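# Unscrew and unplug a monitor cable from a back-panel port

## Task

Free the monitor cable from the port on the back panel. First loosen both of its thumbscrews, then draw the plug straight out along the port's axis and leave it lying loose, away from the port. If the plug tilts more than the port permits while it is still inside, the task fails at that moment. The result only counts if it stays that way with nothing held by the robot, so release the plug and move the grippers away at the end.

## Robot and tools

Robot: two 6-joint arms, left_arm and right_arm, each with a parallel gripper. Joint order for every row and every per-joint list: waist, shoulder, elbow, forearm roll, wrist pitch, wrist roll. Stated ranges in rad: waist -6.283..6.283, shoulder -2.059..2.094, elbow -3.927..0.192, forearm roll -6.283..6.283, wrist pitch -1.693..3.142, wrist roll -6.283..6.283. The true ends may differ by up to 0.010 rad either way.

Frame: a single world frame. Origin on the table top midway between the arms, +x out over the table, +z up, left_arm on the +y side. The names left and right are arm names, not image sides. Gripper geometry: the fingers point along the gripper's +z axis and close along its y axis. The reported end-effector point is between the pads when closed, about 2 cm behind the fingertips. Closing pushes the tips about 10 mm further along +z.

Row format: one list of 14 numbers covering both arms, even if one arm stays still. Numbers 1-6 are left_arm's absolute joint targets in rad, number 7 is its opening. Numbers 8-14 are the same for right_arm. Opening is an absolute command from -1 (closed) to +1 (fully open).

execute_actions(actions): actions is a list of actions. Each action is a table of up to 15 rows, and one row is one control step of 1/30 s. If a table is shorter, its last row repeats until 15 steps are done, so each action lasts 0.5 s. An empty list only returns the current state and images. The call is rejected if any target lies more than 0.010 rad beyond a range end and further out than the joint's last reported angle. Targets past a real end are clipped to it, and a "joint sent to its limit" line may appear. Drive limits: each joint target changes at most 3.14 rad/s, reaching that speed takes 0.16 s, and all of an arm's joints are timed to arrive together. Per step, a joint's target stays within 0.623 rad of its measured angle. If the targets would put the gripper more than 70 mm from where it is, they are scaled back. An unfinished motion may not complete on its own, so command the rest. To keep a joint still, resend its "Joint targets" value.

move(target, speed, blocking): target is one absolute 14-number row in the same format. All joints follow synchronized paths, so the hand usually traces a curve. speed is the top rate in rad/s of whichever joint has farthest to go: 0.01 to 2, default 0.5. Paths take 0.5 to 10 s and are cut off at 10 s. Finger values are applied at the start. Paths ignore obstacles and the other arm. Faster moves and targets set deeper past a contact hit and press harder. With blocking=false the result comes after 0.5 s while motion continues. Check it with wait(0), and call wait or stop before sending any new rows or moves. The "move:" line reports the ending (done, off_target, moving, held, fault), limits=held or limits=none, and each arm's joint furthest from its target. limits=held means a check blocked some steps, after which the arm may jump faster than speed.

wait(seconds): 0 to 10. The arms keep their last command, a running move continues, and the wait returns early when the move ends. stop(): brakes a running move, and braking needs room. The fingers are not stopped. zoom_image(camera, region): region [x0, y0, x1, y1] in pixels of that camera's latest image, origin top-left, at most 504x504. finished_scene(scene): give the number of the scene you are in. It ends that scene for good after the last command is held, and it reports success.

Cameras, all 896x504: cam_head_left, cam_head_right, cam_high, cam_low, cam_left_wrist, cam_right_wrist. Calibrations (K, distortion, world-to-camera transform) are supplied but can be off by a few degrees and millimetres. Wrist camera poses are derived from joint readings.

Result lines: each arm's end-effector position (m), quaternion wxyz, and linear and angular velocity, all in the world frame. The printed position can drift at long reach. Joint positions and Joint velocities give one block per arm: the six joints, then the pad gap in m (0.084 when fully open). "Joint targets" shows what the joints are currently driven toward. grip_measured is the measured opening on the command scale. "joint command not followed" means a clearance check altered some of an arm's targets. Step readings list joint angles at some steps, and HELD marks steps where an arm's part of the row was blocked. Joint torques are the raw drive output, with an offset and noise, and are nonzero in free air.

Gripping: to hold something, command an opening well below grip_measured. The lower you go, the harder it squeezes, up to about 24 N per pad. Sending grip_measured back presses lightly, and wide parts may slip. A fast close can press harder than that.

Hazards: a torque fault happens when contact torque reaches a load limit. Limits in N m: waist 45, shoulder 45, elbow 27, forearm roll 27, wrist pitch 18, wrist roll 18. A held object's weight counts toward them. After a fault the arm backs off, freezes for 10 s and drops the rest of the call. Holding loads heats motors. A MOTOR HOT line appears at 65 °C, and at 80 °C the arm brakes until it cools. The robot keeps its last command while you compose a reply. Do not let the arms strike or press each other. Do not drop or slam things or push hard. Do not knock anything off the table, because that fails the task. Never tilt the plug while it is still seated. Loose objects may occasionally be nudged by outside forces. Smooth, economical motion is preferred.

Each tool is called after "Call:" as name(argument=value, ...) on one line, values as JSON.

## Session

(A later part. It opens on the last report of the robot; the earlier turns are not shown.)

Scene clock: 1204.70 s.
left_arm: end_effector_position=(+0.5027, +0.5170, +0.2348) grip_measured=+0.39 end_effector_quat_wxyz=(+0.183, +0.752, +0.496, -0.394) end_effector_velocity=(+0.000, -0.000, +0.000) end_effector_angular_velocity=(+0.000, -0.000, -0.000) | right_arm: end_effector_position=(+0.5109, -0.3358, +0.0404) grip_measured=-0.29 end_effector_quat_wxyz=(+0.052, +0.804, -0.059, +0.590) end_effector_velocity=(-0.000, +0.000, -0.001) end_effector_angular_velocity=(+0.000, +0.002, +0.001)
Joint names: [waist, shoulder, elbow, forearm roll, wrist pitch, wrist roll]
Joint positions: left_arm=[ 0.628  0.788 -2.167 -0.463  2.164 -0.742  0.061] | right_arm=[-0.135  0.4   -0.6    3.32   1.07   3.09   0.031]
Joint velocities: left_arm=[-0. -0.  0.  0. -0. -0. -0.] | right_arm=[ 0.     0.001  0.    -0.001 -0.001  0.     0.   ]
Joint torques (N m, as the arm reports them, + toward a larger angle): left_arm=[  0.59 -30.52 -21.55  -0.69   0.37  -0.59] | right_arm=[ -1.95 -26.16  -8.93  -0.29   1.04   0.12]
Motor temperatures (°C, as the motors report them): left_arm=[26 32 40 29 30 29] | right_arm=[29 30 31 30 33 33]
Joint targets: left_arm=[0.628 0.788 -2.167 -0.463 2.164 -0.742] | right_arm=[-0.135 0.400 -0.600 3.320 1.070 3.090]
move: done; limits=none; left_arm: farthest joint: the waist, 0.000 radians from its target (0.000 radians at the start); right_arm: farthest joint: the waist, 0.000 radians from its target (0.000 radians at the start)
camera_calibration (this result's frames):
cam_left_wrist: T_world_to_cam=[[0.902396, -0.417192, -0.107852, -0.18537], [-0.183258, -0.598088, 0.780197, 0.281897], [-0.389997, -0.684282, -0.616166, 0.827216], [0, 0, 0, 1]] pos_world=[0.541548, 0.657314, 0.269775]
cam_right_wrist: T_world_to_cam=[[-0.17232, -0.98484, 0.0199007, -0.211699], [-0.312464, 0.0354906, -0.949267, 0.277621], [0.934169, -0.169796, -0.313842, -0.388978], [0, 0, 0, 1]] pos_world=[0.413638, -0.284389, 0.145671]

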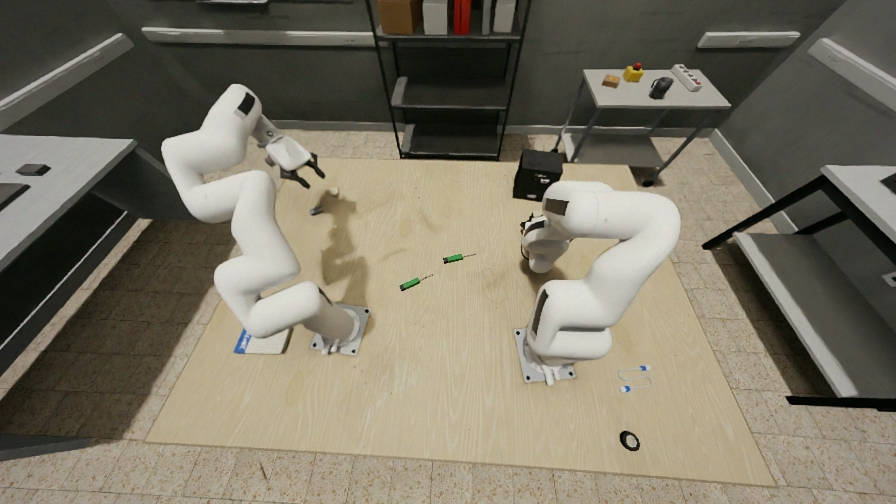

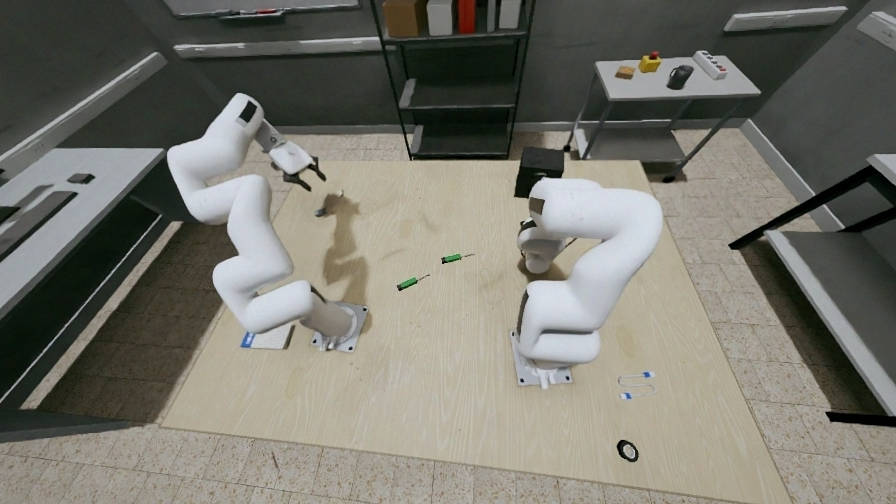

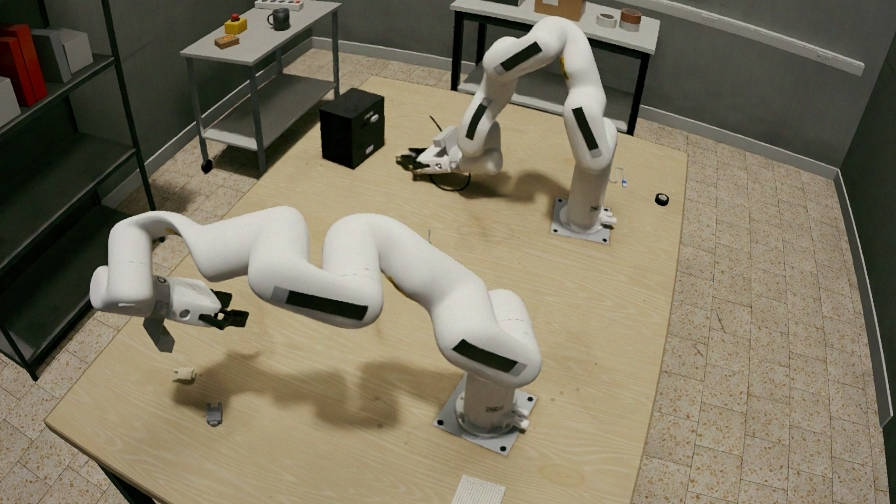

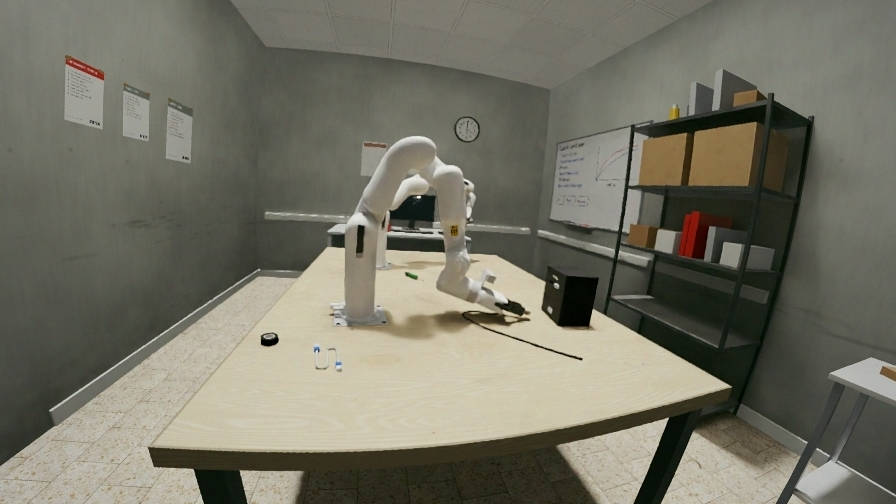

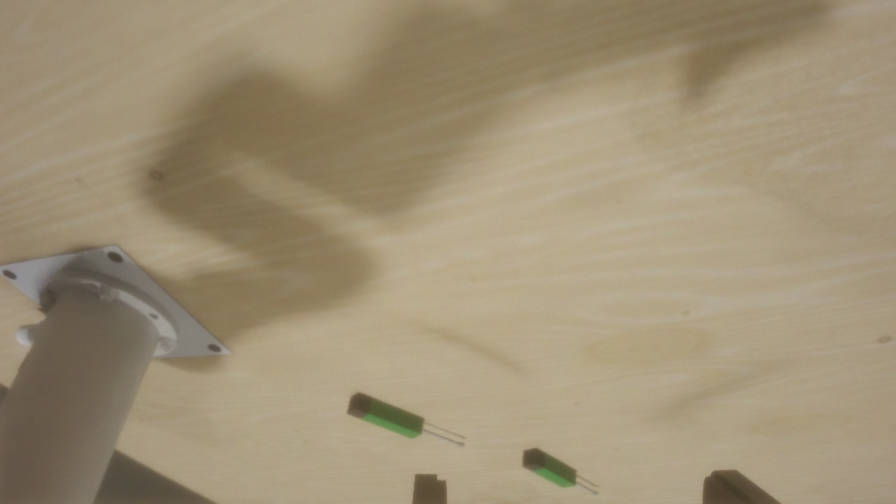

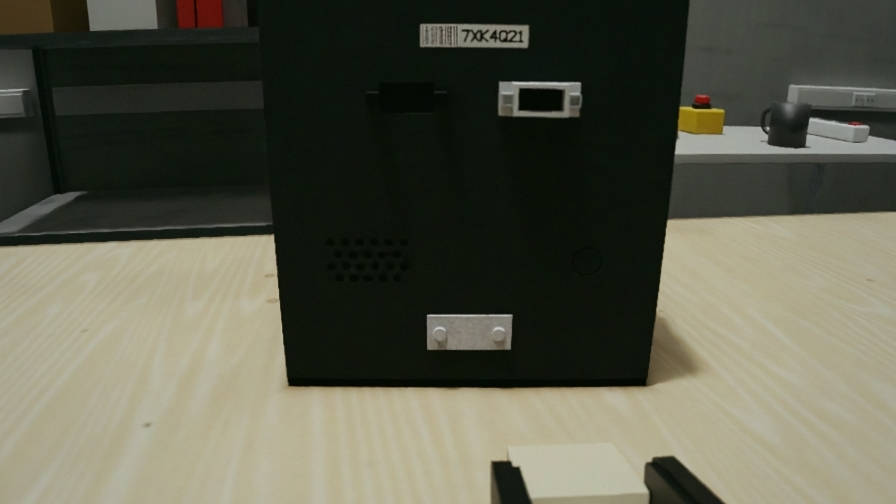

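Call:
move(target=[0.628,0.788,-2.167,-0.463,2.164,-0.742,0.4,-0.135,0.445,-0.61,3.32,1.105,3.09,-0.6], speed=0.05)

Call:
move(target=[0.628,0.788,-2.167,-0.463,2.164,-0.742,0.4,-0.135,0.445,-0.61,3.32,1.105,3.09,1])

Call:
move(target=[0.628,0.788,-2.167,-0.463,2.164,-0.742,0.4,-0.135,0.0,-0.55,3.32,0.8,3.09,1], speed=0.3)

Scene clock: 1215.67 s.
left_arm: end_effector_position=(+0.5027, +0.5170, +0.2348) grip_measured=+0.39 end_effector_quat_wxyz=(+0.183, +0.752, +0.496, -0.394) end_effector_velocity=(+0.000, -0.000, -0.001) end_effector_angular_velocity=(-0.000, +0.001, -0.001) | right_arm: end_effector_position=(+0.5102, -0.3370, +0.0282) grip_measured=-0.29 end_effector_quat_wxyz=(+0.055, +0.804, -0.058, +0.590) end_effector_velocity=(+0.000, +0.000, +0.000) end_effector_angular_velocity=(-0.002, -0.002, +0.001)
Joint names: [waist, shoulder, elbow, forearm roll, wrist pitch, wrist roll]
Joint positions: left_arm=[ 0.628  0.788 -2.167 -0.463  2.164 -0.742  0.061] | right_arm=[-0.135  0.445 -0.61   3.32   1.105  3.09   0.031]
Joint velocities: left_arm=[-0.001  0.001 -0.     0.    -0.     0.001 -0.   ] | right_arm=[ 0.     0.001 -0.    -0.     0.003 -0.001  0.   ]
Joint torques (N m, as the arm reports them, + toward a larger angle): left_arm=[  0.65 -31.16 -22.3   -0.93   0.54  -0.47] | right_arm=[ -1.08 -25.82  -8.15  -0.54   1.13   0.4 ]
Motor temperatures (°C, as the motors report them): left_arm=[26 32 40 29 30 29] | right_arm=[29 30 31 30 33 33]
Joint targets: left_arm=[0.628 0.788 -2.167 -0.463 2.164 -0.742] | right_arm=[-0.135 0.445 -0.610 3.320 1.105 3.090]
move: done; limits=none; left_arm: farthest joint: the waist, 0.000 radians from its target (0.000 radians at the start); right_arm: farthest joint: the waist, 0.000 radians from its target (0.000 radians at the start)
camera_calibration (this result's frames):
cam_left_wrist: T_world_to_cam=[[0.902396, -0.417191, -0.107852, -0.18537], [-0.183258, -0.598088, 0.780197, 0.281897], [-0.389996, -0.684282, -0.616166, 0.827216], [0, 0, 0, 1]] pos_world=[0.541548, 0.657314, 0.269775]
cam_right_wrist: T_world_to_cam=[[-0.173415, -0.984506, 0.0259815, -0.212205], [-0.313139, 0.0301072, -0.94923, 0.26438], [0.93374, -0.172747, -0.313509, -0.393091], [0, 0, 0, 1]] pos_world=[0.413033, -0.284782, 0.133233]

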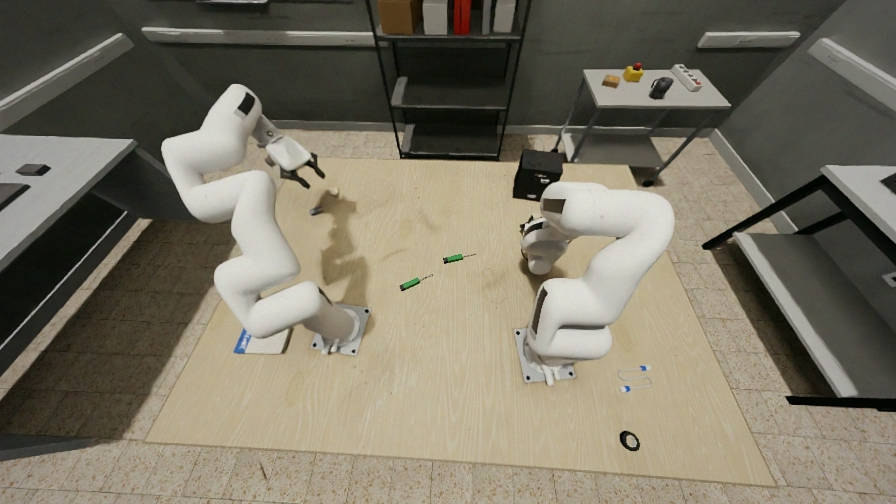

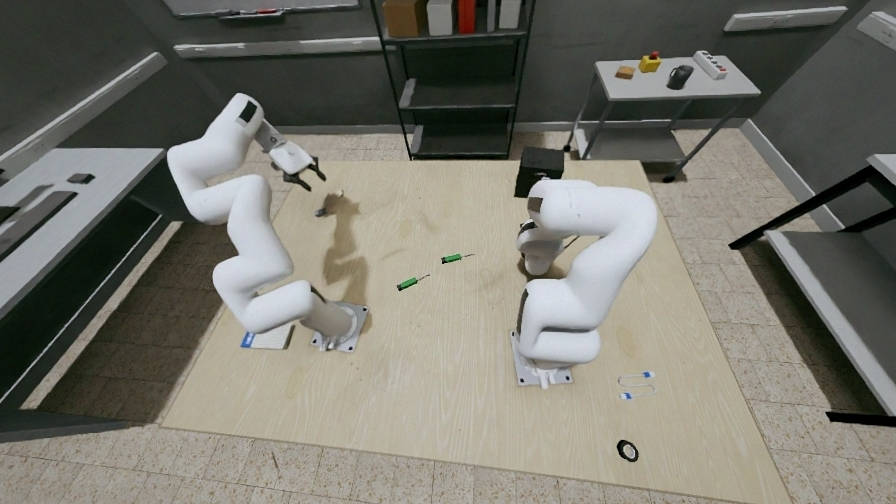

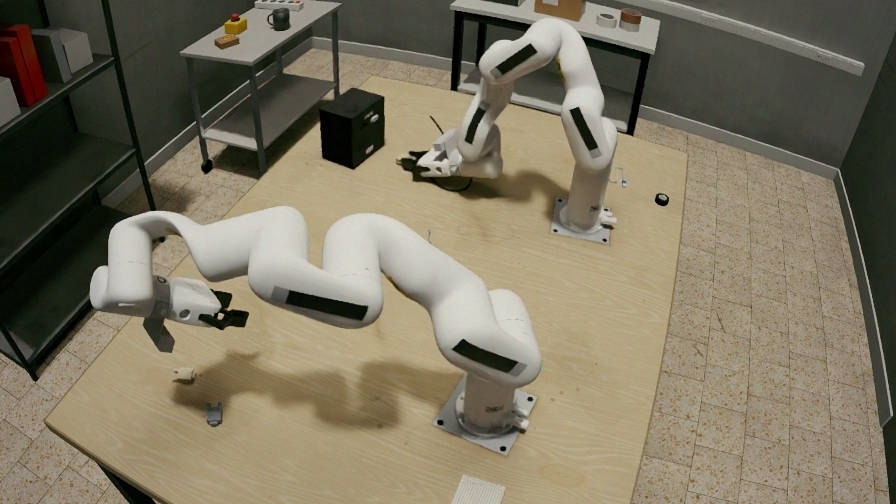

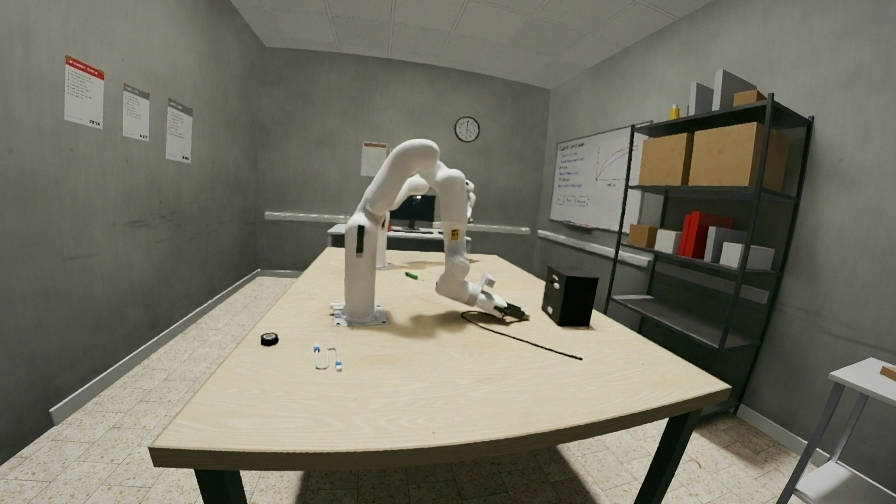

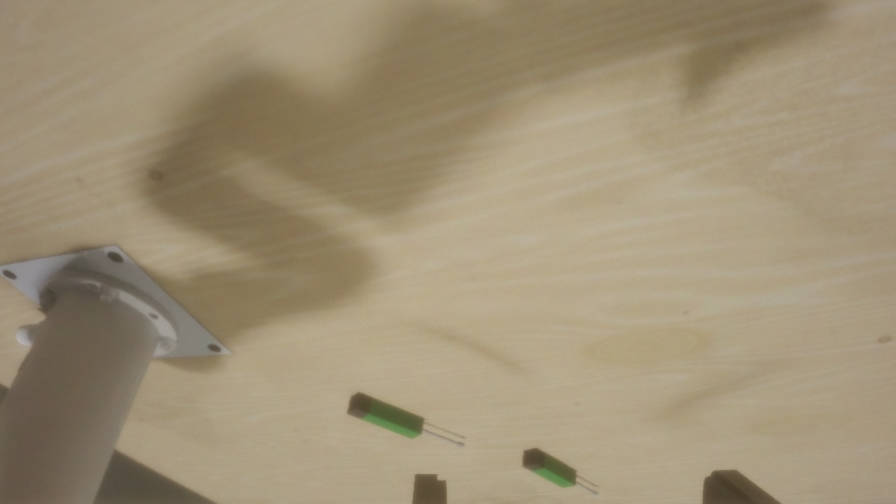

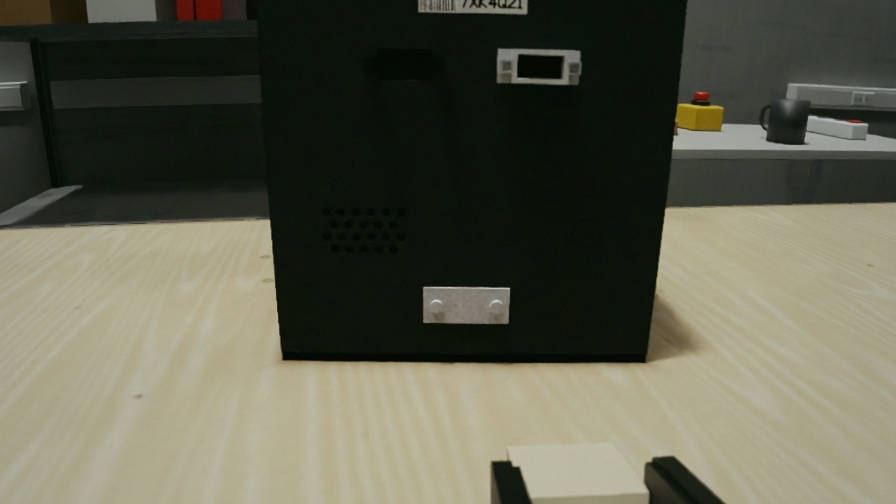

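Scene clock: 1216.37 s.
left_arm: end_effector_position=(+0.5027, +0.5170, +0.2348) grip_measured=+0.39 end_effector_quat_wxyz=(+0.183, +0.752, +0.496, -0.394) end_effector_velocity=(-0.000, +0.000, -0.000) end_effector_angular_velocity=(+0.001, +0.001, +0.000) | right_arm: end_effector_position=(+0.5101, -0.3370, +0.0280) grip_measured=+1.00 end_effector_quat_wxyz=(+0.055, +0.804, -0.058, +0.590) end_effector_velocity=(+0.000, -0.000, +0.001) end_effector_angular_velocity=(-0.001, -0.002, +0.000)
Joint names: [waist, shoulder, elbow, forearm roll, wrist pitch, wrist roll]
Joint positions: left_arm=[ 0.628  0.788 -2.167 -0.463  2.164 -0.742  0.061] | right_arm=[-0.135  0.445 -0.61   3.32   1.105  3.09   0.084]
Joint velocities: left_arm=[-0.     0.     0.001  0.001 -0.001 -0.    -0.   ] | right_arm=[ 0.    -0.    -0.     0.     0.002 -0.001  0.   ]
Joint torques (N m, as the arm reports them, + toward a larger angle): left_arm=[  0.7  -30.35 -22.11  -0.85   0.37  -0.8 ] | right_arm=[ -1.6  -26.64  -8.75  -0.33   1.22   0.47]
Motor temperatures (°C, as the motors report them): left_arm=[26 32 40 29 30 29] | right_arm=[29 30 31 30 33 33]
Joint targets: left_arm=[0.628 0.788 -2.167 -0.463 2.164 -0.742] | right_arm=[-0.135 0.445 -0.610 3.320 1.105 3.090]
move: done; limits=none; left_arm: farthest joint: the waist, 0.000 radians from its target (0.000 radians at the start); right_arm: farthest joint: the waist, 0.000 radians from its target (0.000 radians at the start)
camera_calibration (this result's frames):
cam_left_wrist: T_world_to_cam=[[0.902396, -0.417192, -0.107852, -0.18537], [-0.183258, -0.598088, 0.780197, 0.281897], [-0.389997, -0.684282, -0.616166, 0.827216], [0, 0, 0, 1]] pos_world=[0.541548, 0.657314, 0.269775]
cam_right_wrist: T_world_to_cam=[[-0.173385, -0.98451, 0.026049, -0.212227], [-0.313412, 0.0300827, -0.949141, 0.264321], [0.933655, -0.172731, -0.313773, -0.393003], [0, 0, 0, 1]] pos_world=[0.412973, -0.284774, 0.133093]

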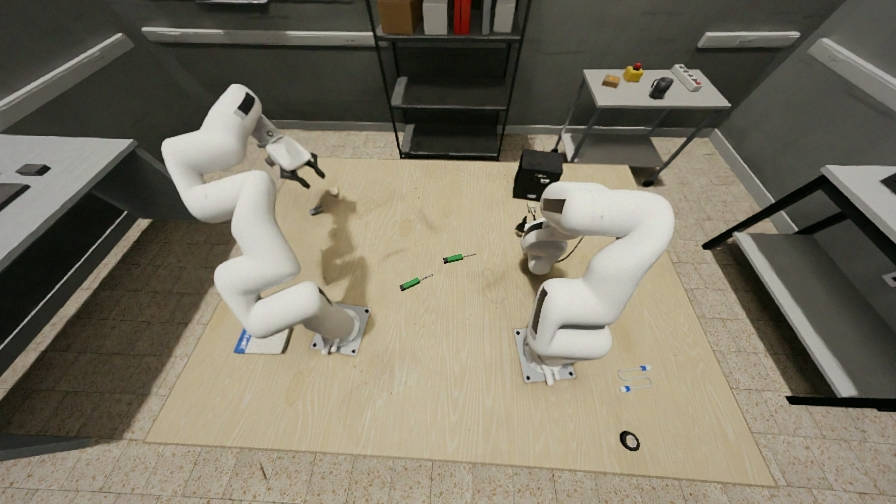

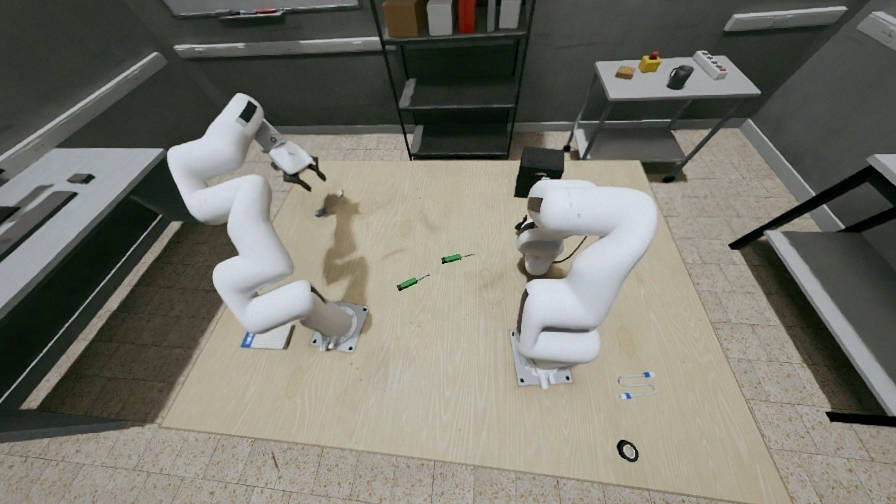

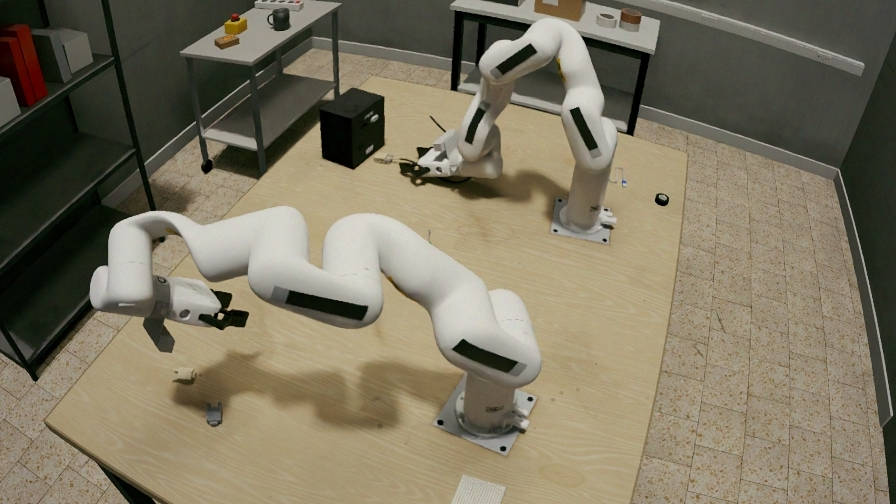

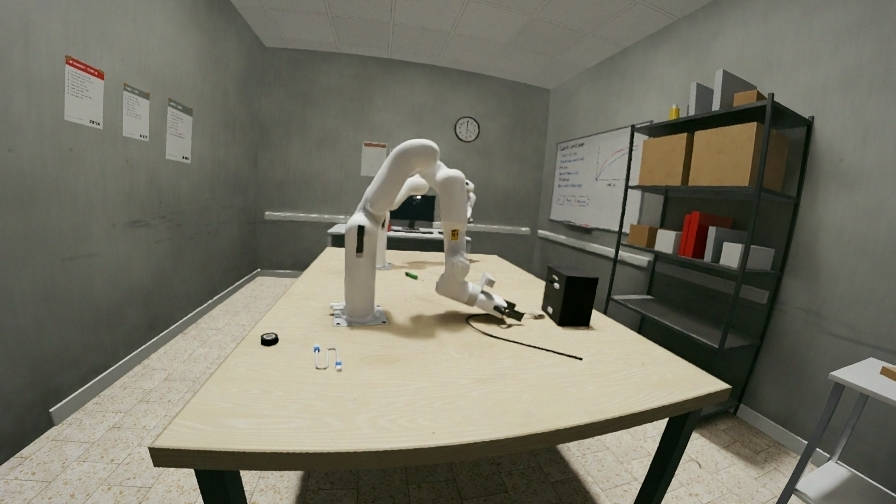

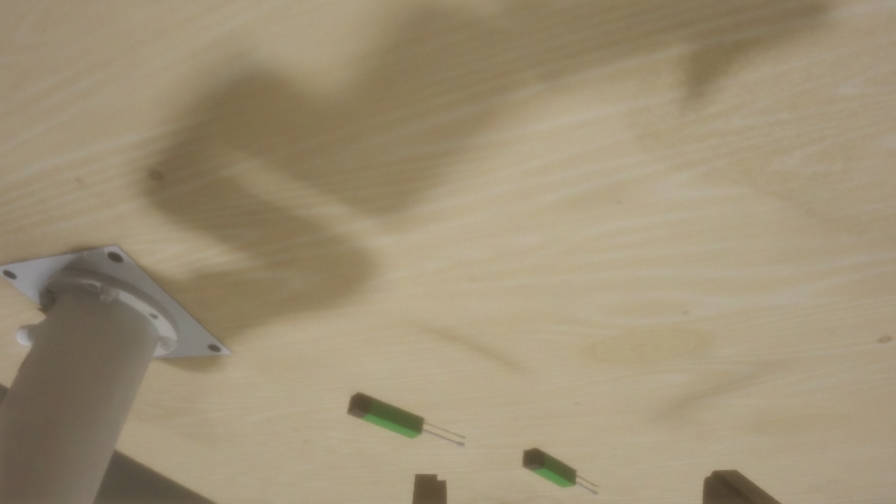

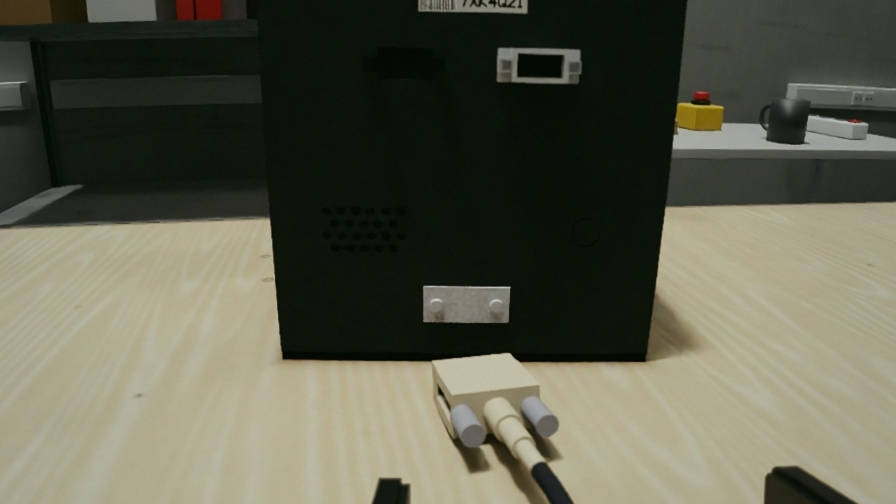

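Scene clock: 1218.33 s.
left_arm: end_effector_position=(+0.5027, +0.5170, +0.2348) grip_measured=+0.39 end_effector_quat_wxyz=(+0.183, +0.752, +0.496, -0.394) end_effector_velocity=(+0.000, -0.001, -0.000) end_effector_angular_velocity=(-0.002, +0.001, -0.001) | right_arm: end_effector_position=(+0.5174, -0.3258, +0.1694) grip_measured=+1.00 end_effector_quat_wxyz=(+0.027, +0.780, -0.068, +0.622) end_effector_velocity=(+0.000, -0.000, +0.002) end_effector_angular_velocity=(-0.000, -0.003, -0.000)
Joint names: [waist, shoulder, elbow, forearm roll, wrist pitch, wrist roll]
Joint positions: left_arm=[ 0.628  0.788 -2.167 -0.463  2.164 -0.742  0.061] | right_arm=[-0.135  0.001 -0.55   3.32   0.8    3.09   0.084]
Joint velocities: left_arm=[-0.001  0.     0.002 -0.001 -0.     0.001 -0.   ] | right_arm=[-0.001 -0.002 -0.001 -0.001 -0.     0.    -0.   ]
Joint torques (N m, as the arm reports them, + toward a larger angle): left_arm=[  0.85 -30.12 -22.    -0.77   0.53  -0.69] | right_arm=[ -1.63 -21.32 -14.37  -0.09   1.24   0.33]
Motor temperatures (°C, as the motors report them): left_arm=[26 32 40 29 30 29] | right_arm=[29 30 31 30 33 33]
Joint targets: left_arm=[0.628 0.788 -2.167 -0.463 2.164 -0.742] | right_arm=[-0.135 0.000 -0.550 3.320 0.800 3.090]
move: done; limits=none; left_arm: farthest joint: the waist, 0.000 radians from its target (0.000 radians at the start); right_arm: farthest joint: the shoulder, 0.001 radians from its target (0.445 radians at the start)
camera_calibration (this result's frames):
cam_left_wrist: T_world_to_cam=[[0.902396, -0.417191, -0.107852, -0.18537], [-0.183258, -0.598088, 0.780197, 0.281897], [-0.389996, -0.684282, -0.616166, 0.827216], [0, 0, 0, 1]] pos_world=[0.541548, 0.657314, 0.269775]
cam_right_wrist: T_world_to_cam=[[-0.154313, -0.987302, -0.0377257, -0.203582], [-0.23356, 0.0735526, -0.969556, 0.376785], [0.960019, -0.140804, -0.241945, -0.369001], [0, 0, 0, 1]] pos_world=[0.410835, -0.280667, 0.268356]

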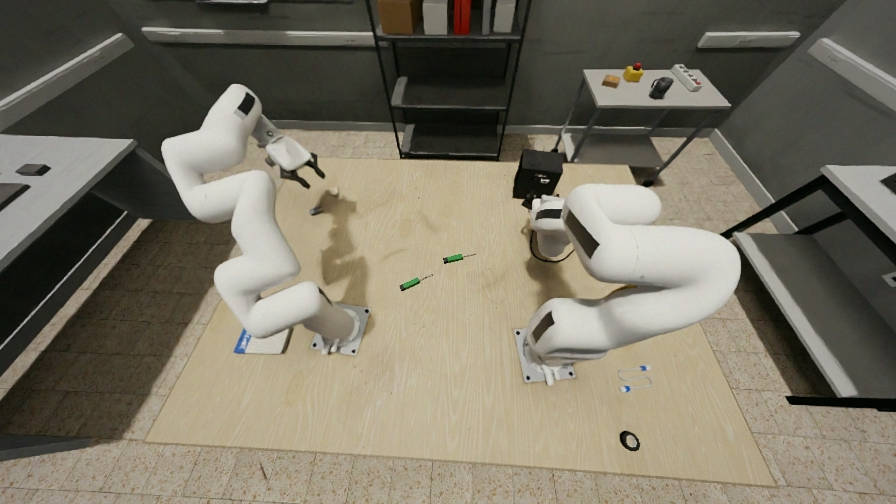

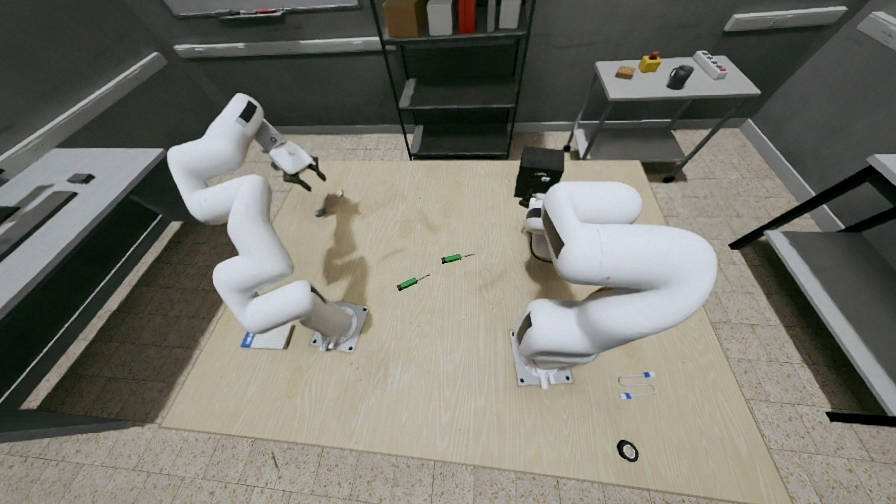

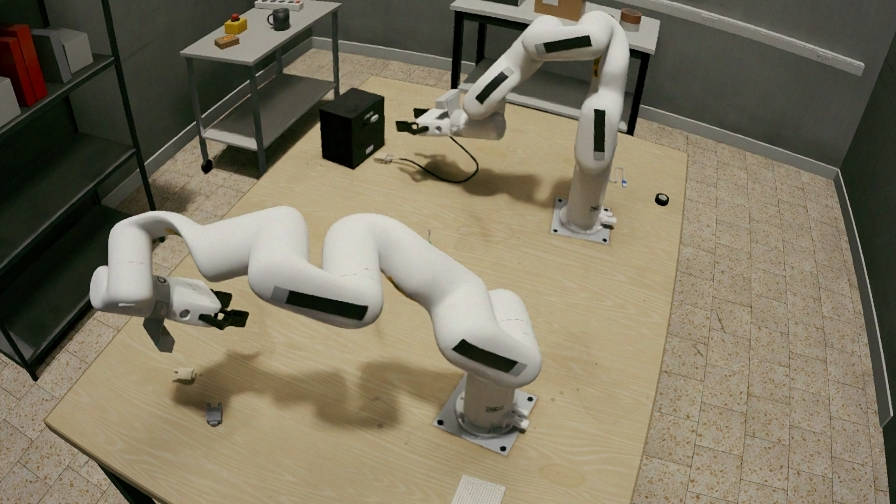

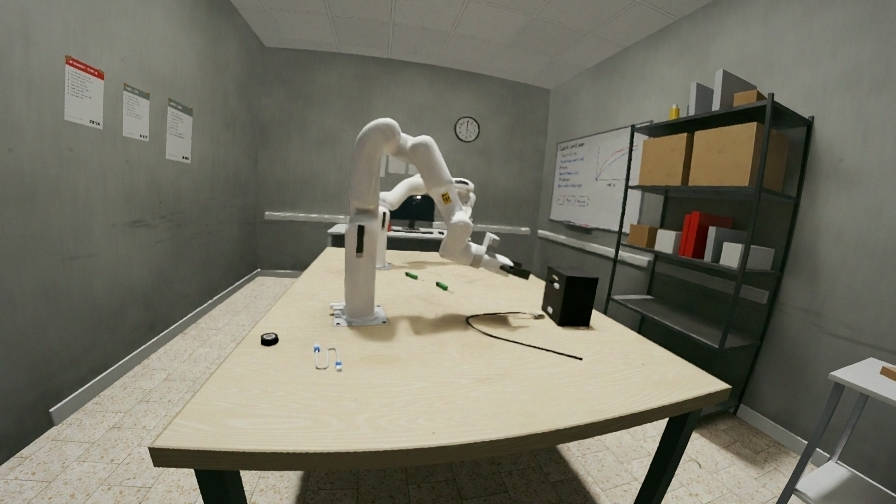

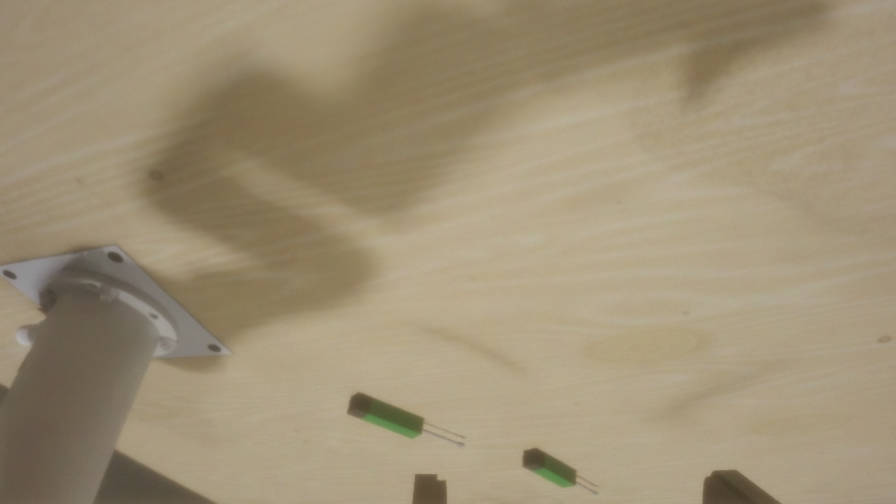

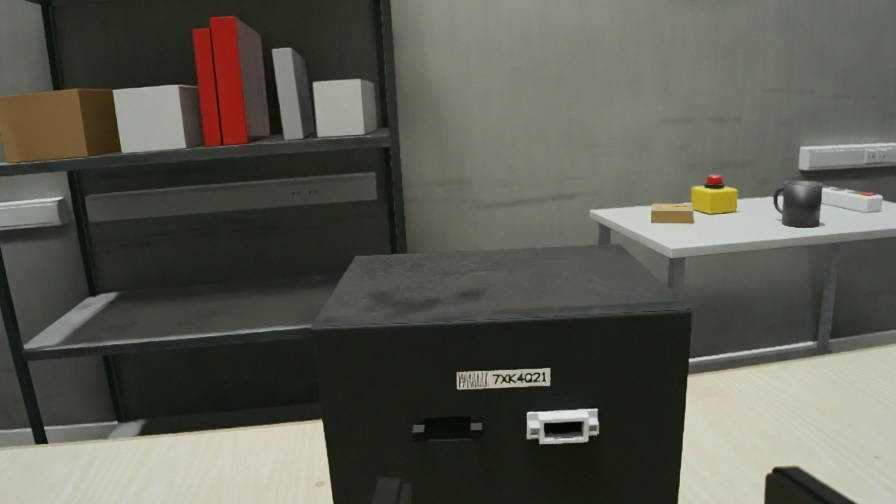

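Call:
finished_scene(scene=1)

The scene is finished: the task was done.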